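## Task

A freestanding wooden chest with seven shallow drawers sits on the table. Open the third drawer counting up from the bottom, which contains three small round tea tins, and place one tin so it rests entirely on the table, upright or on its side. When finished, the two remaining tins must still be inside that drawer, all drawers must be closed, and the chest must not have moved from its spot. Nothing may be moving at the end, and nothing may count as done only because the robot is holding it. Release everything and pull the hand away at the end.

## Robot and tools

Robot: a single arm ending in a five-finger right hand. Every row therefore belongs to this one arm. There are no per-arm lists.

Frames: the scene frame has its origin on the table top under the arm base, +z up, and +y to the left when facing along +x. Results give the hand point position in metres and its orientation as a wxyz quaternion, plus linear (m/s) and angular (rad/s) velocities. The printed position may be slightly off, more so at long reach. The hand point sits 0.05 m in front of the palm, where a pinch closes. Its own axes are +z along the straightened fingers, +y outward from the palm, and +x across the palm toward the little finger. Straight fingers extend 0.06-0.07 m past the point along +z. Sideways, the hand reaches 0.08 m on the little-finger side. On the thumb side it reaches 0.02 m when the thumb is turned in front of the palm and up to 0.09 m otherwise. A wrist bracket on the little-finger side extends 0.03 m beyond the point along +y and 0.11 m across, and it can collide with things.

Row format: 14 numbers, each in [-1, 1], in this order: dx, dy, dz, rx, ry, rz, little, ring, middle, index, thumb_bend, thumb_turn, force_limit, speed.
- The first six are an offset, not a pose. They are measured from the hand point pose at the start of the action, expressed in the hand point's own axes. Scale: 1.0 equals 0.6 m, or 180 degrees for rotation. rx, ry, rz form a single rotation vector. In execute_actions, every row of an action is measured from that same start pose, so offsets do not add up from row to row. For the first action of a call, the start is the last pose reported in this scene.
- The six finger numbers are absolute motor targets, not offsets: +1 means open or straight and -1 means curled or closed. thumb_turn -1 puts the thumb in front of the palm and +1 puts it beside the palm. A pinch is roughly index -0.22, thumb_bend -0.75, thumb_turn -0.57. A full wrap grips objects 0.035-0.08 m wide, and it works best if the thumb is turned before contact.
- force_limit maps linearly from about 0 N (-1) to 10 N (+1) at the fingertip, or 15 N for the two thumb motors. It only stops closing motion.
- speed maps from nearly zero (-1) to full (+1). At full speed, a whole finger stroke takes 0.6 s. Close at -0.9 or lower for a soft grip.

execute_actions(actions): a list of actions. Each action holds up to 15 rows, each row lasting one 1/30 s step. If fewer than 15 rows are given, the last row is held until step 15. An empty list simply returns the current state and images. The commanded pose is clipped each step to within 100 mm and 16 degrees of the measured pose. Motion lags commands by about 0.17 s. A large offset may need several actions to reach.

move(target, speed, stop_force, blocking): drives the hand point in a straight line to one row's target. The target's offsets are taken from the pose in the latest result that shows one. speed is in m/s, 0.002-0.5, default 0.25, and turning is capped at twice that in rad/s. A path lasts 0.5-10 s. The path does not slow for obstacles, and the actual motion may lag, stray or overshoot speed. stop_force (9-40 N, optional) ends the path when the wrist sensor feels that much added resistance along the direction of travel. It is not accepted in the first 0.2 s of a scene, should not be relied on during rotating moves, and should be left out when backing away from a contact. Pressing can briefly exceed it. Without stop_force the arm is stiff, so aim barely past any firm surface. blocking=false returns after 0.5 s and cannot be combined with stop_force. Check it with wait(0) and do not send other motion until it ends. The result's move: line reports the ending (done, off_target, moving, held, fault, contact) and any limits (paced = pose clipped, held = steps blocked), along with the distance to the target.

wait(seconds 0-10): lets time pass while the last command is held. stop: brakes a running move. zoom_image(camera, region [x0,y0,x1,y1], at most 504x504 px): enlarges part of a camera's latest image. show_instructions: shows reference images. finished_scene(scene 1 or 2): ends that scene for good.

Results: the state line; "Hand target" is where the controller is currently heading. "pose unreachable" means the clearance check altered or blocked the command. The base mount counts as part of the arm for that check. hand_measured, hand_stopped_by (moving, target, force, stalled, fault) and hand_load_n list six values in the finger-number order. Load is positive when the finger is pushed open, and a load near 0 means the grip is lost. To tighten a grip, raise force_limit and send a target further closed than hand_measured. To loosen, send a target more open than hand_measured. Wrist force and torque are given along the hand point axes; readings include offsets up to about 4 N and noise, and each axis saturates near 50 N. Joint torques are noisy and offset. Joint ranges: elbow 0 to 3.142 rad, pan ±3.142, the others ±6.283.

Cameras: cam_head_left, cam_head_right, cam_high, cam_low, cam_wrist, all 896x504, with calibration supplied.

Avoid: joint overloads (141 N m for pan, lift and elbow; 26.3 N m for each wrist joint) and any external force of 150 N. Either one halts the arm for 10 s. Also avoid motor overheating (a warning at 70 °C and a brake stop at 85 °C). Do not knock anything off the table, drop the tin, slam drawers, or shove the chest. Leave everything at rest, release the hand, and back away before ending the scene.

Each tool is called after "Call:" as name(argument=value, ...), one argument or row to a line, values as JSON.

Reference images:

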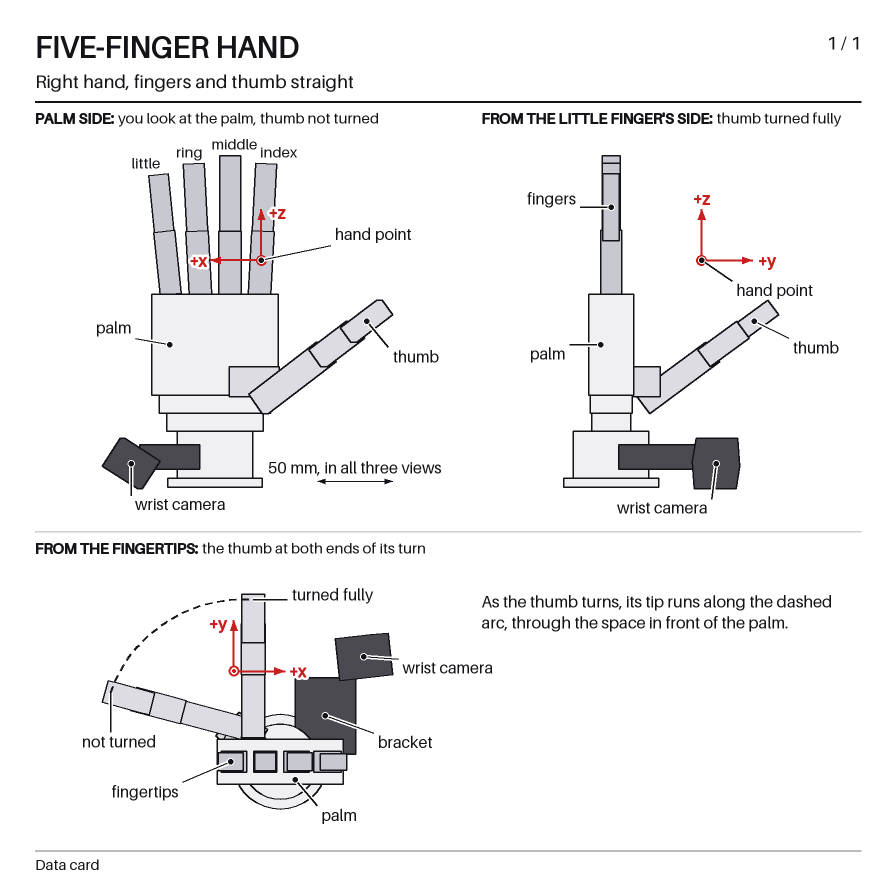

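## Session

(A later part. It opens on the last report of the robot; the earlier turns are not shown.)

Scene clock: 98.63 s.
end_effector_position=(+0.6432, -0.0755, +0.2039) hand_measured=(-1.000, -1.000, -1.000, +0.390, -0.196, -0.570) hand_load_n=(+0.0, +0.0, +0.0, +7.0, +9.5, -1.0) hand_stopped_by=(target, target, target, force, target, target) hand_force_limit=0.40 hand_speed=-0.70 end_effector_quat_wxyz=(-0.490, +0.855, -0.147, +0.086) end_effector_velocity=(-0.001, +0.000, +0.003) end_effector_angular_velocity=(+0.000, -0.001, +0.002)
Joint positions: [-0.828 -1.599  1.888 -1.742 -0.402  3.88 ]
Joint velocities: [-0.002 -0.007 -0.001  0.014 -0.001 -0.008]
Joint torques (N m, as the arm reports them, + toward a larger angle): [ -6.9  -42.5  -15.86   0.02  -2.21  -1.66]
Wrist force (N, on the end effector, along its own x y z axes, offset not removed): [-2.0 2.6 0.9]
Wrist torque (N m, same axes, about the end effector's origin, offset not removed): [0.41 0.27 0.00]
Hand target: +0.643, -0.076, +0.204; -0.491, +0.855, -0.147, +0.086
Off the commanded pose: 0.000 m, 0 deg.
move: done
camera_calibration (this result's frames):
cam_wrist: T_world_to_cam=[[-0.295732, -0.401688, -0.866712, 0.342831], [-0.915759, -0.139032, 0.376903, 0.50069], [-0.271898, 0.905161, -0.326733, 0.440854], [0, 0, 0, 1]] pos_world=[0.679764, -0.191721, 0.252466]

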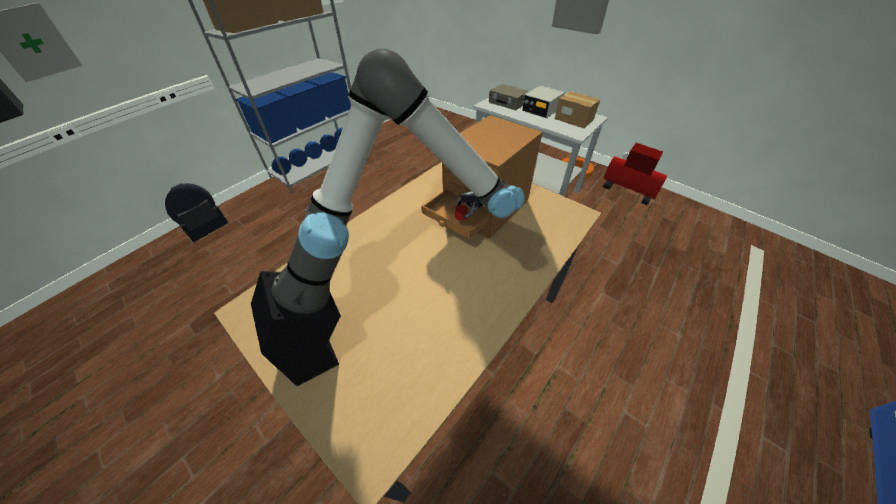

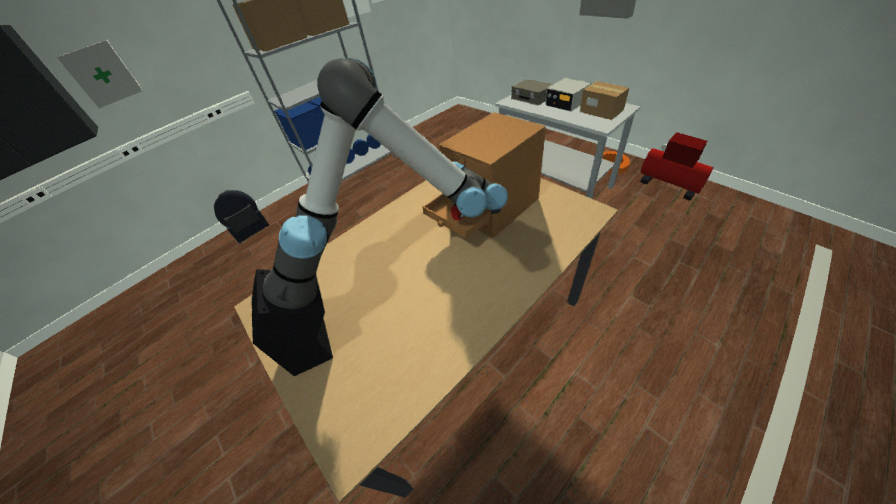

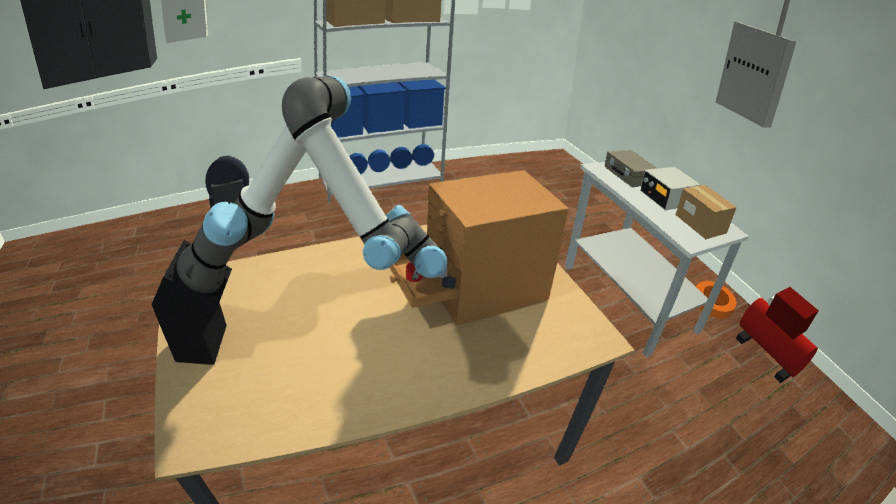

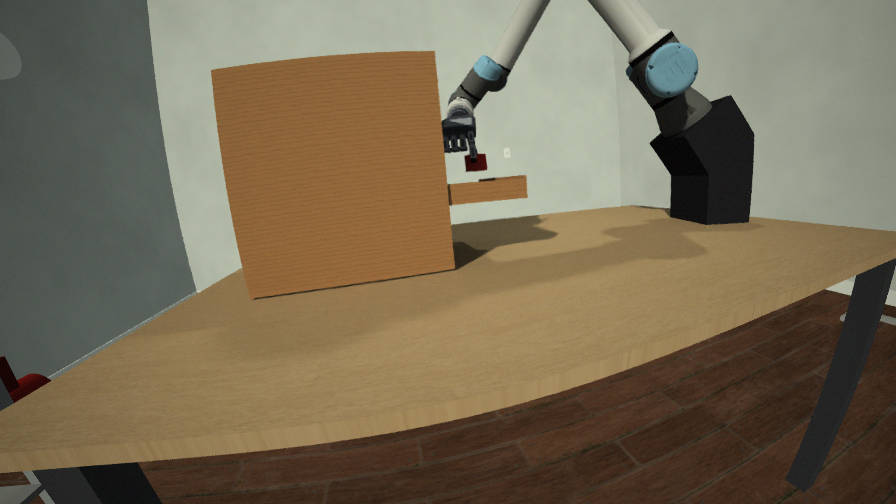

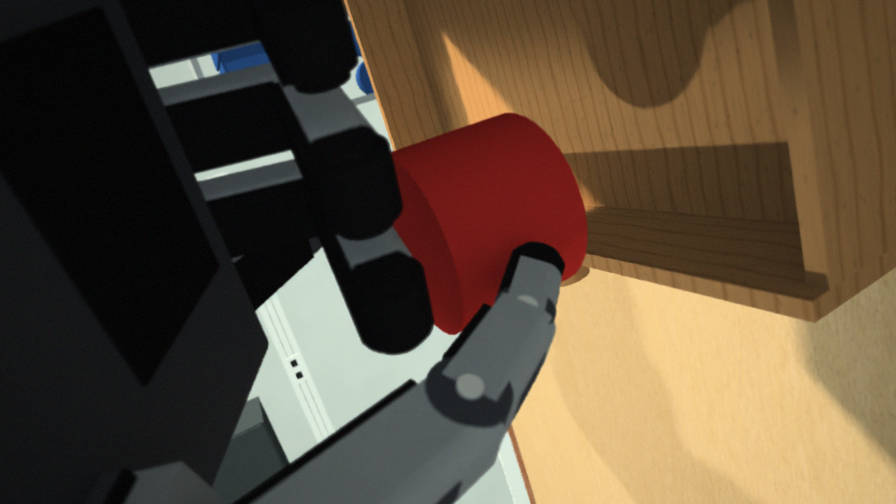

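Call:
move(
  target=[-0.175,0.23,-0.40,0,0,0,-1,-1,-1,-0.35,-0.2,-0.57,0.4,-0.7],
  speed=0.15,
)

Call:
move(
  target=[0,0.245,0.1417,0,0,0,-1,-1,-1,-0.35,-0.2,-0.57,0.4,-0.7],
  speed=0.1,
)

Scene clock: 102.87 s.
end_effector_position=(+0.4509, -0.3005, +0.2058) hand_measured=(-1.000, -1.000, -1.000, +0.390, -0.196, -0.570) hand_load_n=(+0.0, +0.0, +0.0, +7.0, +9.5, -1.0) hand_stopped_by=(target, target, target, force, target, target) hand_force_limit=0.40 hand_speed=-0.70 end_effector_quat_wxyz=(-0.491, +0.854, -0.147, +0.086) end_effector_velocity=(-0.001, -0.002, -0.000) end_effector_angular_velocity=(+0.000, -0.001, +0.001)
Joint positions: [-1.399 -1.438  1.71  -0.898 -0.724  2.933]
Joint velocities: [-0.003  0.004 -0.003  0.003 -0.003 -0.004]
Joint torques (N m, as the arm reports them, + toward a larger angle): [-15.92 -25.96 -19.26   1.61  -3.41  -1.6 ]
Wrist force (N, on the end effector, along its own x y z axes, offset not removed): [-2.0 0.8 0.3]
Wrist torque (N m, same axes, about the end effector's origin, offset not removed): [0.15 0.24 -0.04]
Hand target: +0.451, -0.301, +0.206; -0.491, +0.854, -0.147, +0.086
Off the commanded pose: 0.001 m, 0 deg.
move: done
camera_calibration (this result's frames):
cam_wrist: T_world_to_cam=[[-0.295436, -0.400965, -0.867147, 0.197366], [-0.915851, -0.139468, 0.376519, 0.292558], [-0.27191, 0.905415, -0.32602, 0.592762], [0, 0, 0, 1]] pos_world=[0.487427, -0.416756, 0.254244]

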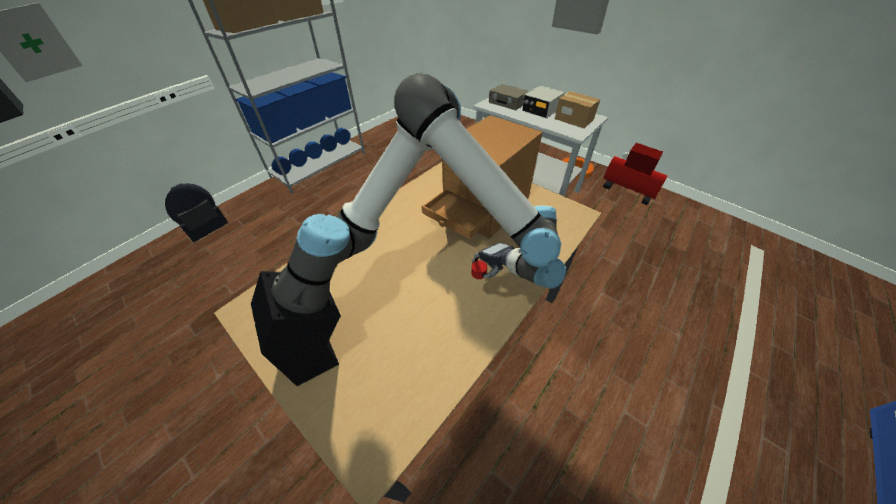

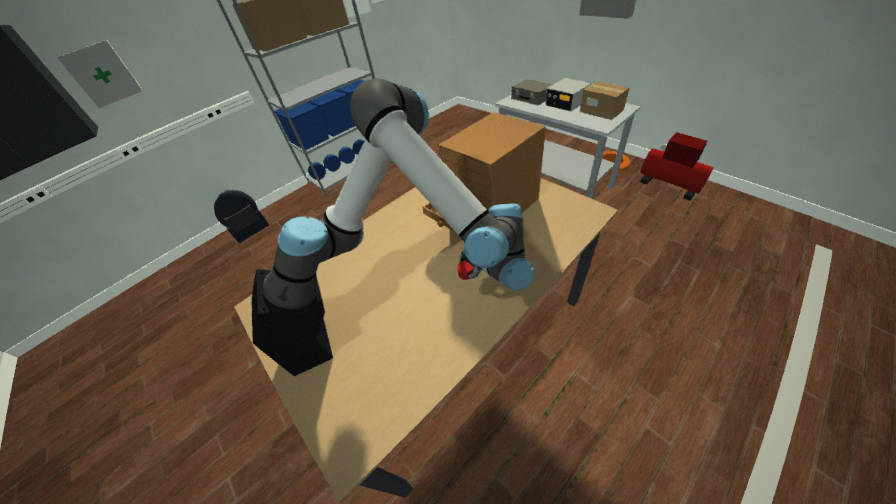

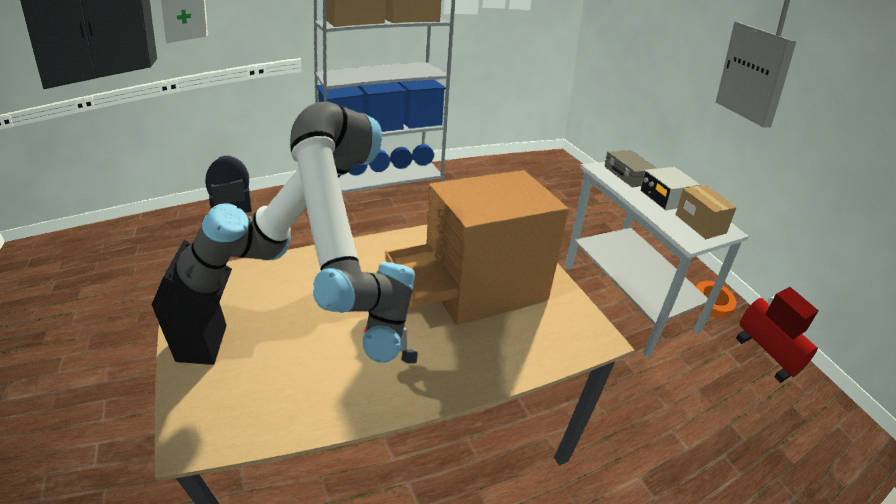

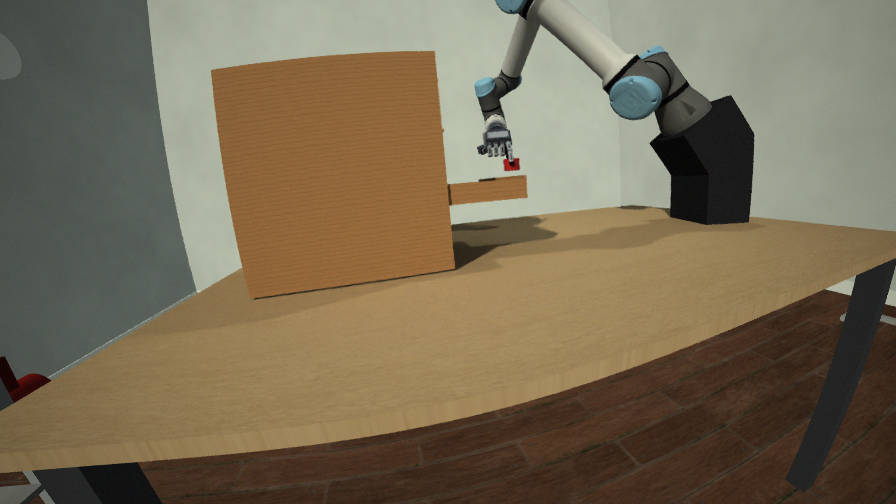

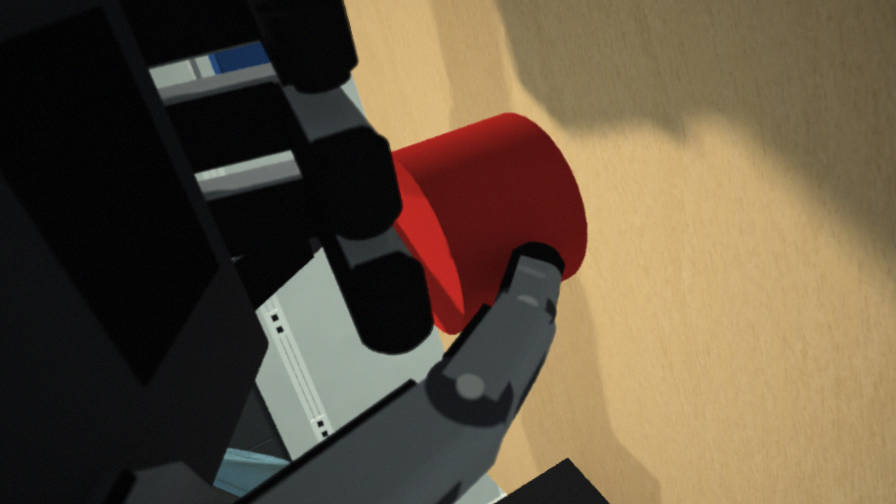

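Scene clock: 105.13 s.
end_effector_position=(+0.4507, -0.3010, +0.0360) hand_measured=(-1.000, -1.000, -1.000, +0.390, -0.196, -0.570) hand_load_n=(+0.0, +0.0, +0.0, +7.0, +9.5, -1.0) hand_stopped_by=(target, target, target, force, target, target) hand_force_limit=0.40 hand_speed=-0.70 end_effector_quat_wxyz=(-0.491, +0.854, -0.147, +0.086) end_effector_velocity=(-0.000, -0.001, -0.002) end_effector_angular_velocity=(-0.000, +0.001, +0.000)
Joint positions: [-1.251 -1.136  1.713 -1.322 -0.609  3.085]
Joint velocities: [ 0.001  0.005 -0.002 -0.005  0.     0.003]
Joint torques (N m, as the arm reports them, + toward a larger angle): [  1.88 -35.27 -14.48  -1.75   3.02   1.22]
Wrist force (N, on the end effector, along its own x y z axes, offset not removed): [-2.8 2.3 2.2]
Wrist torque (N m, same axes, about the end effector's origin, offset not removed): [0.26 0.37 -0.10]
Hand target: +0.451, -0.301, +0.036; -0.491, +0.854, -0.147, +0.085
Off the commanded pose: 0.000 m, 0 deg.
move: done
camera_calibration (this result's frames):
cam_wrist: T_world_to_cam=[[-0.295466, -0.401081, -0.867083, 0.0498904], [-0.915825, -0.13946, 0.376585, 0.356224], [-0.271964, 0.905364, -0.326114, 0.537835], [0, 0, 0, 1]] pos_world=[0.487252, -0.417247, 0.0845062]

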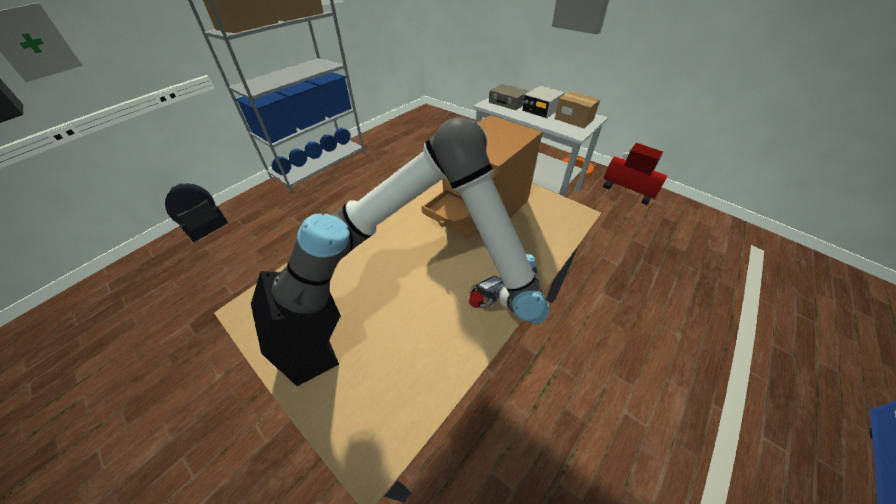

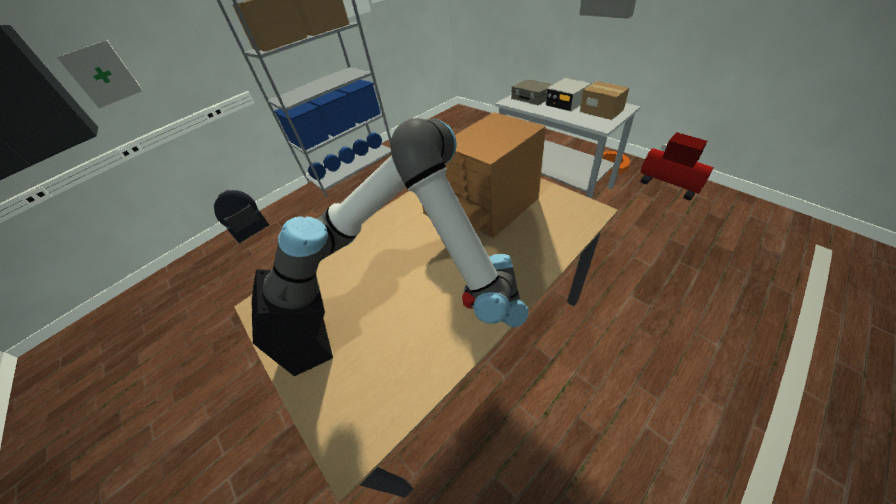

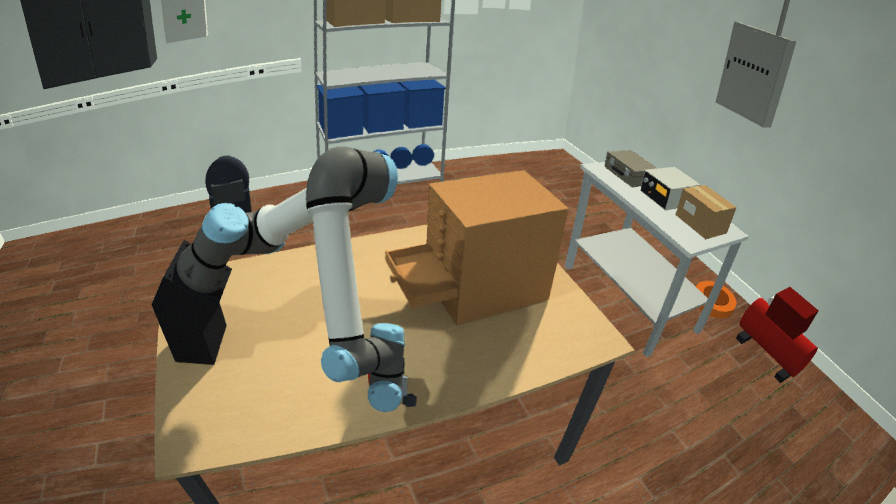

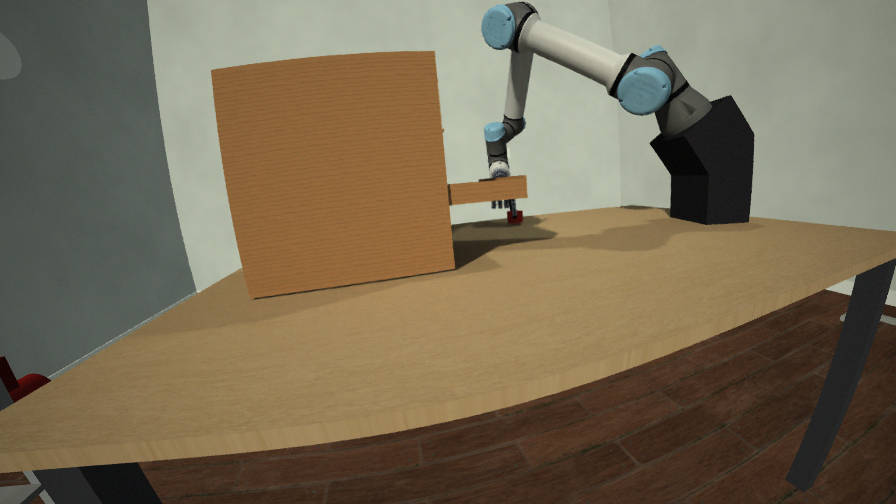

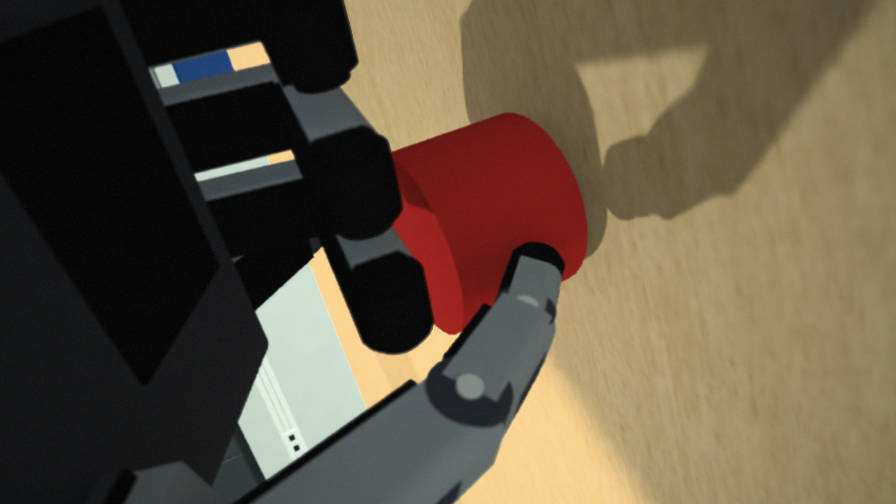

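Call:
execute_actions(
  actions=[],
)

Scene clock: 107.73 s.
end_effector_position=(+0.4507, -0.3010, +0.0357) hand_measured=(-1.000, -1.000, -1.000, +0.390, -0.196, -0.570) hand_load_n=(+0.0, +0.0, +0.0, +7.0, +9.5, -1.0) hand_stopped_by=(target, target, target, force, target, target) hand_force_limit=0.40 hand_speed=-0.70 end_effector_quat_wxyz=(-0.491, +0.854, -0.147, +0.085) end_effector_velocity=(+0.000, +0.000, -0.000) end_effector_angular_velocity=(-0.001, -0.001, +0.000)
Joint positions: [-1.251 -1.136  1.712 -1.322 -0.609  3.085]
Joint velocities: [ 0.    -0.     0.    -0.001  0.001 -0.001]
Joint torques (N m, as the arm reports them, + toward a larger angle): [  2.71 -33.31 -14.94  -1.19   2.83   1.29]
Wrist force (N, on the end effector, along its own x y z axes, offset not removed): [-1.7 2.2 3.0]
Wrist torque (N m, same axes, about the end effector's origin, offset not removed): [0.23 0.20 0.00]
Hand target: +0.451, -0.301, +0.036; -0.491, +0.854, -0.147, +0.085
Off the commanded pose: 0.000 m, 0 deg.
camera_calibration (this result's frames):
cam_wrist: T_world_to_cam=[[-0.29551, -0.401106, -0.867057, 0.0496507], [-0.915808, -0.139444, 0.376633, 0.356333], [-0.271975, 0.905356, -0.326129, 0.537766], [0, 0, 0, 1]] pos_world=[0.487263, -0.417266, 0.0842245]

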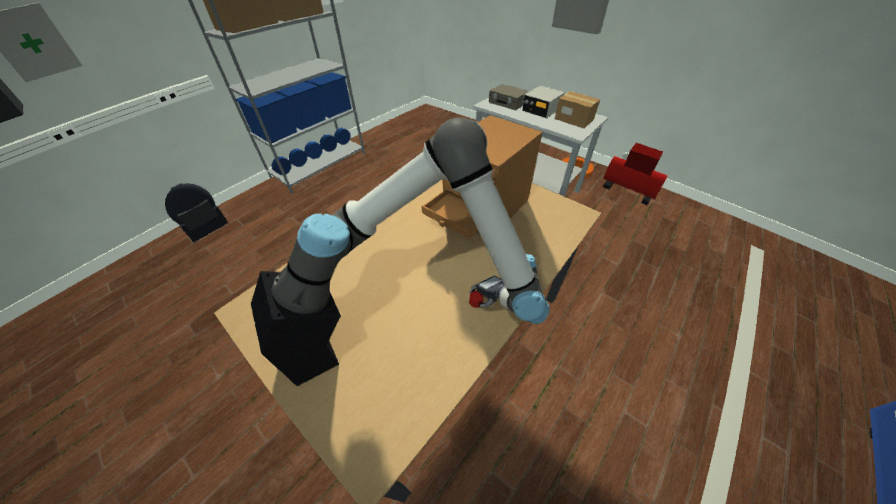

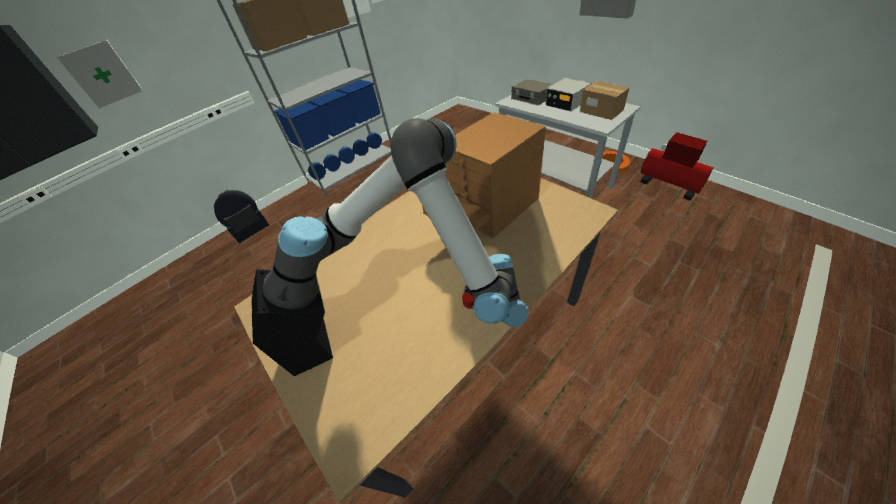

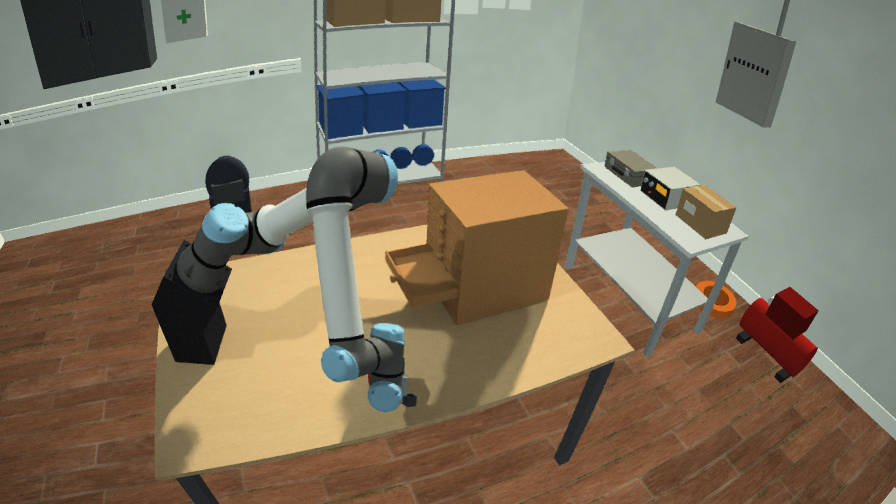

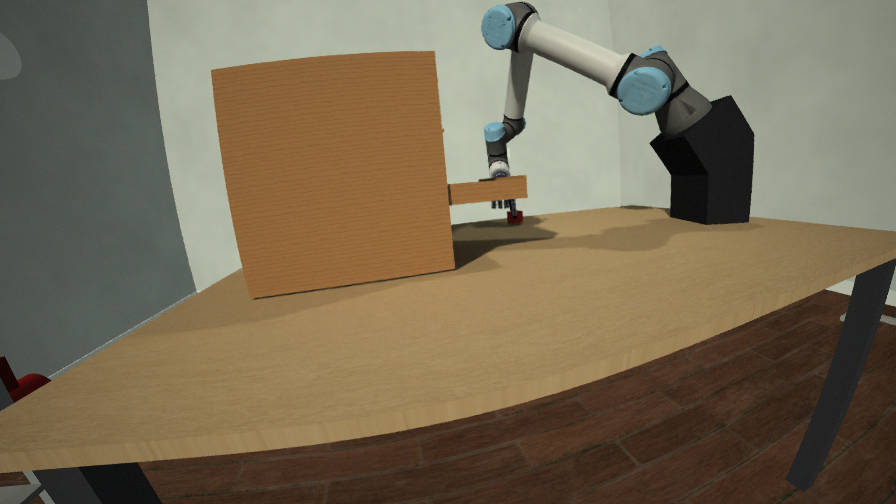

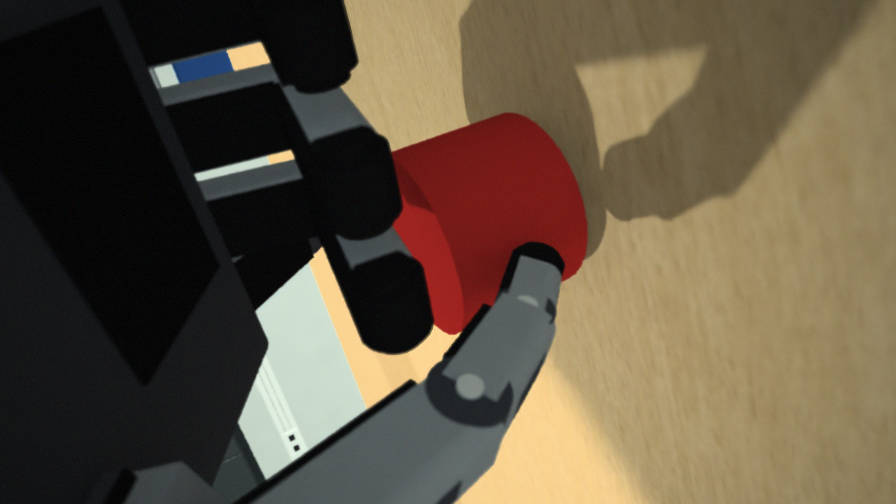

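Call:
move(
  target=[0,0.02165,0.0125,0,0,0,-1,-1,-1,-0.35,-0.2,-0.57,0.4,-0.7],
  speed=0.01,
  stop_force=9,
)

Scene clock: 111.27 s.
end_effector_position=(+0.4509, -0.3010, +0.0277) hand_measured=(-1.000, -1.000, -1.000, +0.392, -0.196, -0.570) hand_load_n=(+0.0, +0.0, +0.0, +8.5, +9.0, +0.0) hand_stopped_by=(target, target, target, force, target, target) hand_force_limit=0.40 hand_speed=-0.70 end_effector_quat_wxyz=(-0.491, +0.854, -0.147, +0.086) end_effector_velocity=(-0.000, +0.001, +0.004) end_effector_angular_velocity=(+0.002, -0.001, -0.003)
Joint positions: [-1.244 -1.12   1.708 -1.34  -0.604  3.092]
Joint velocities: [-0.003 -0.007  0.003  0.01  -0.    -0.005]
Joint torques (N m, as the arm reports them, + toward a larger angle): [-19.84 -44.16   0.53   0.66  -2.95  -1.75]
Wrist force (N, on the end effector, along its own x y z axes, offset not removed): [-4.4 -0.8 -2.2]
Wrist torque (N m, same axes, about the end effector's origin, offset not removed): [0.33 0.63 -0.11]
Hand target: +0.451, -0.301, +0.028; -0.491, +0.854, -0.147, +0.085
Off the commanded pose: 0.007 m, 0 deg.
move: contact
camera_calibration (this result's frames):
cam_wrist: T_world_to_cam=[[-0.295378, -0.401016, -0.867143, 0.0427164], [-0.915878, -0.139439, 0.376463, 0.359561], [-0.271882, 0.905396, -0.326095, 0.535117], [0, 0, 0, 1]] pos_world=[0.48742, -0.417226, 0.0761785]

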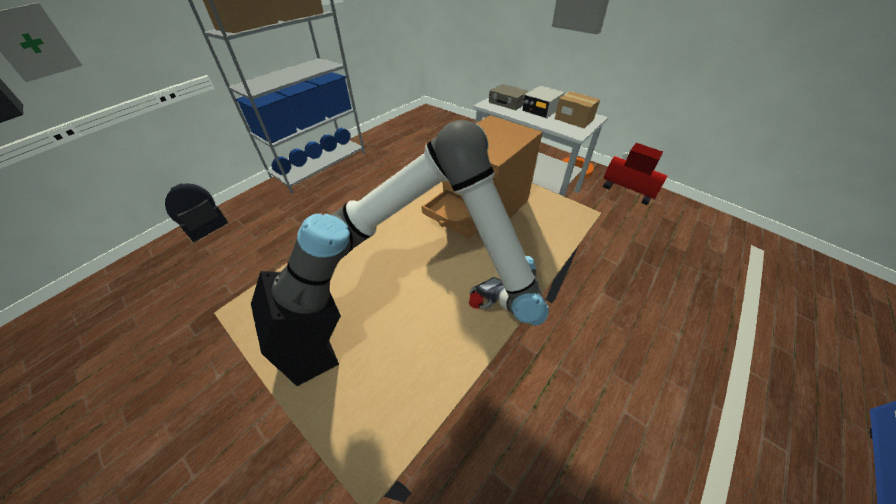

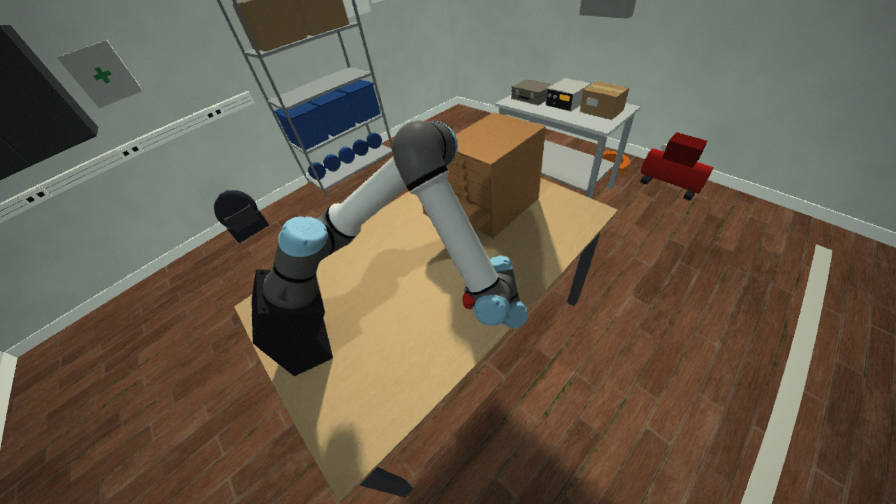

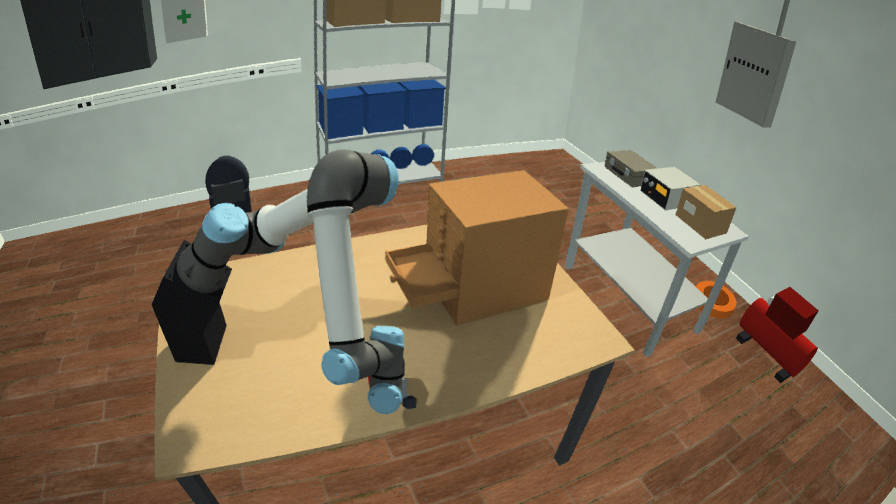

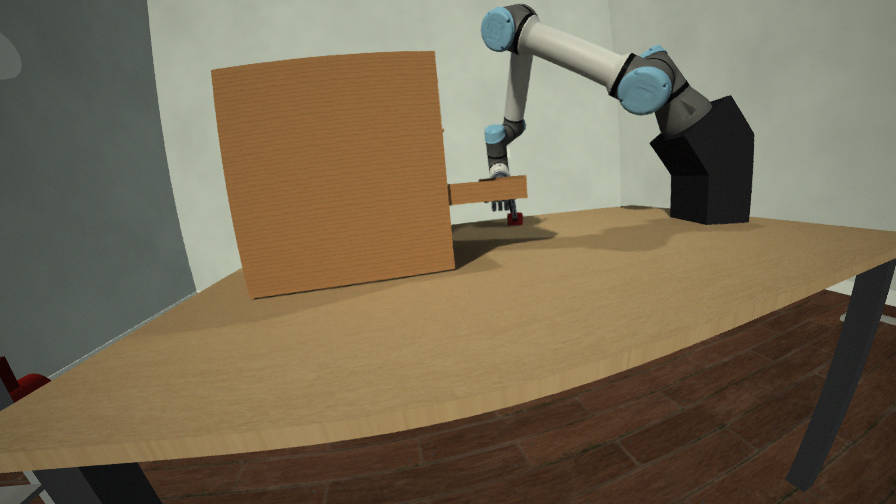

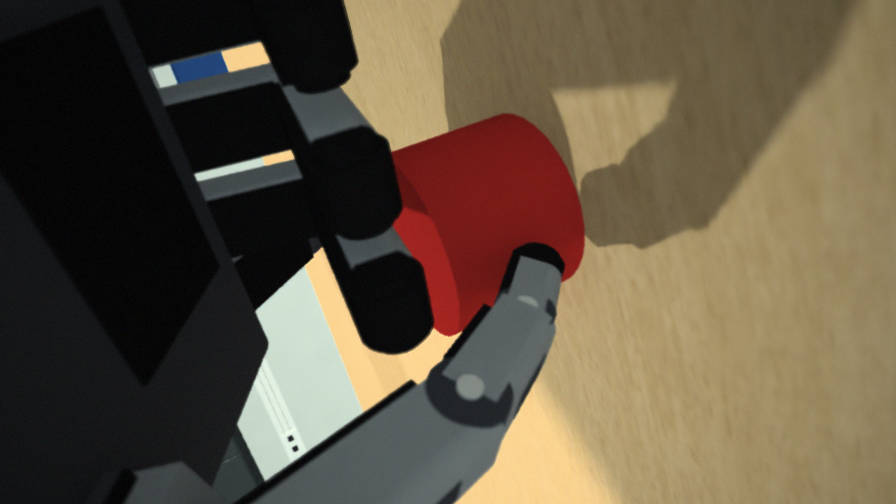

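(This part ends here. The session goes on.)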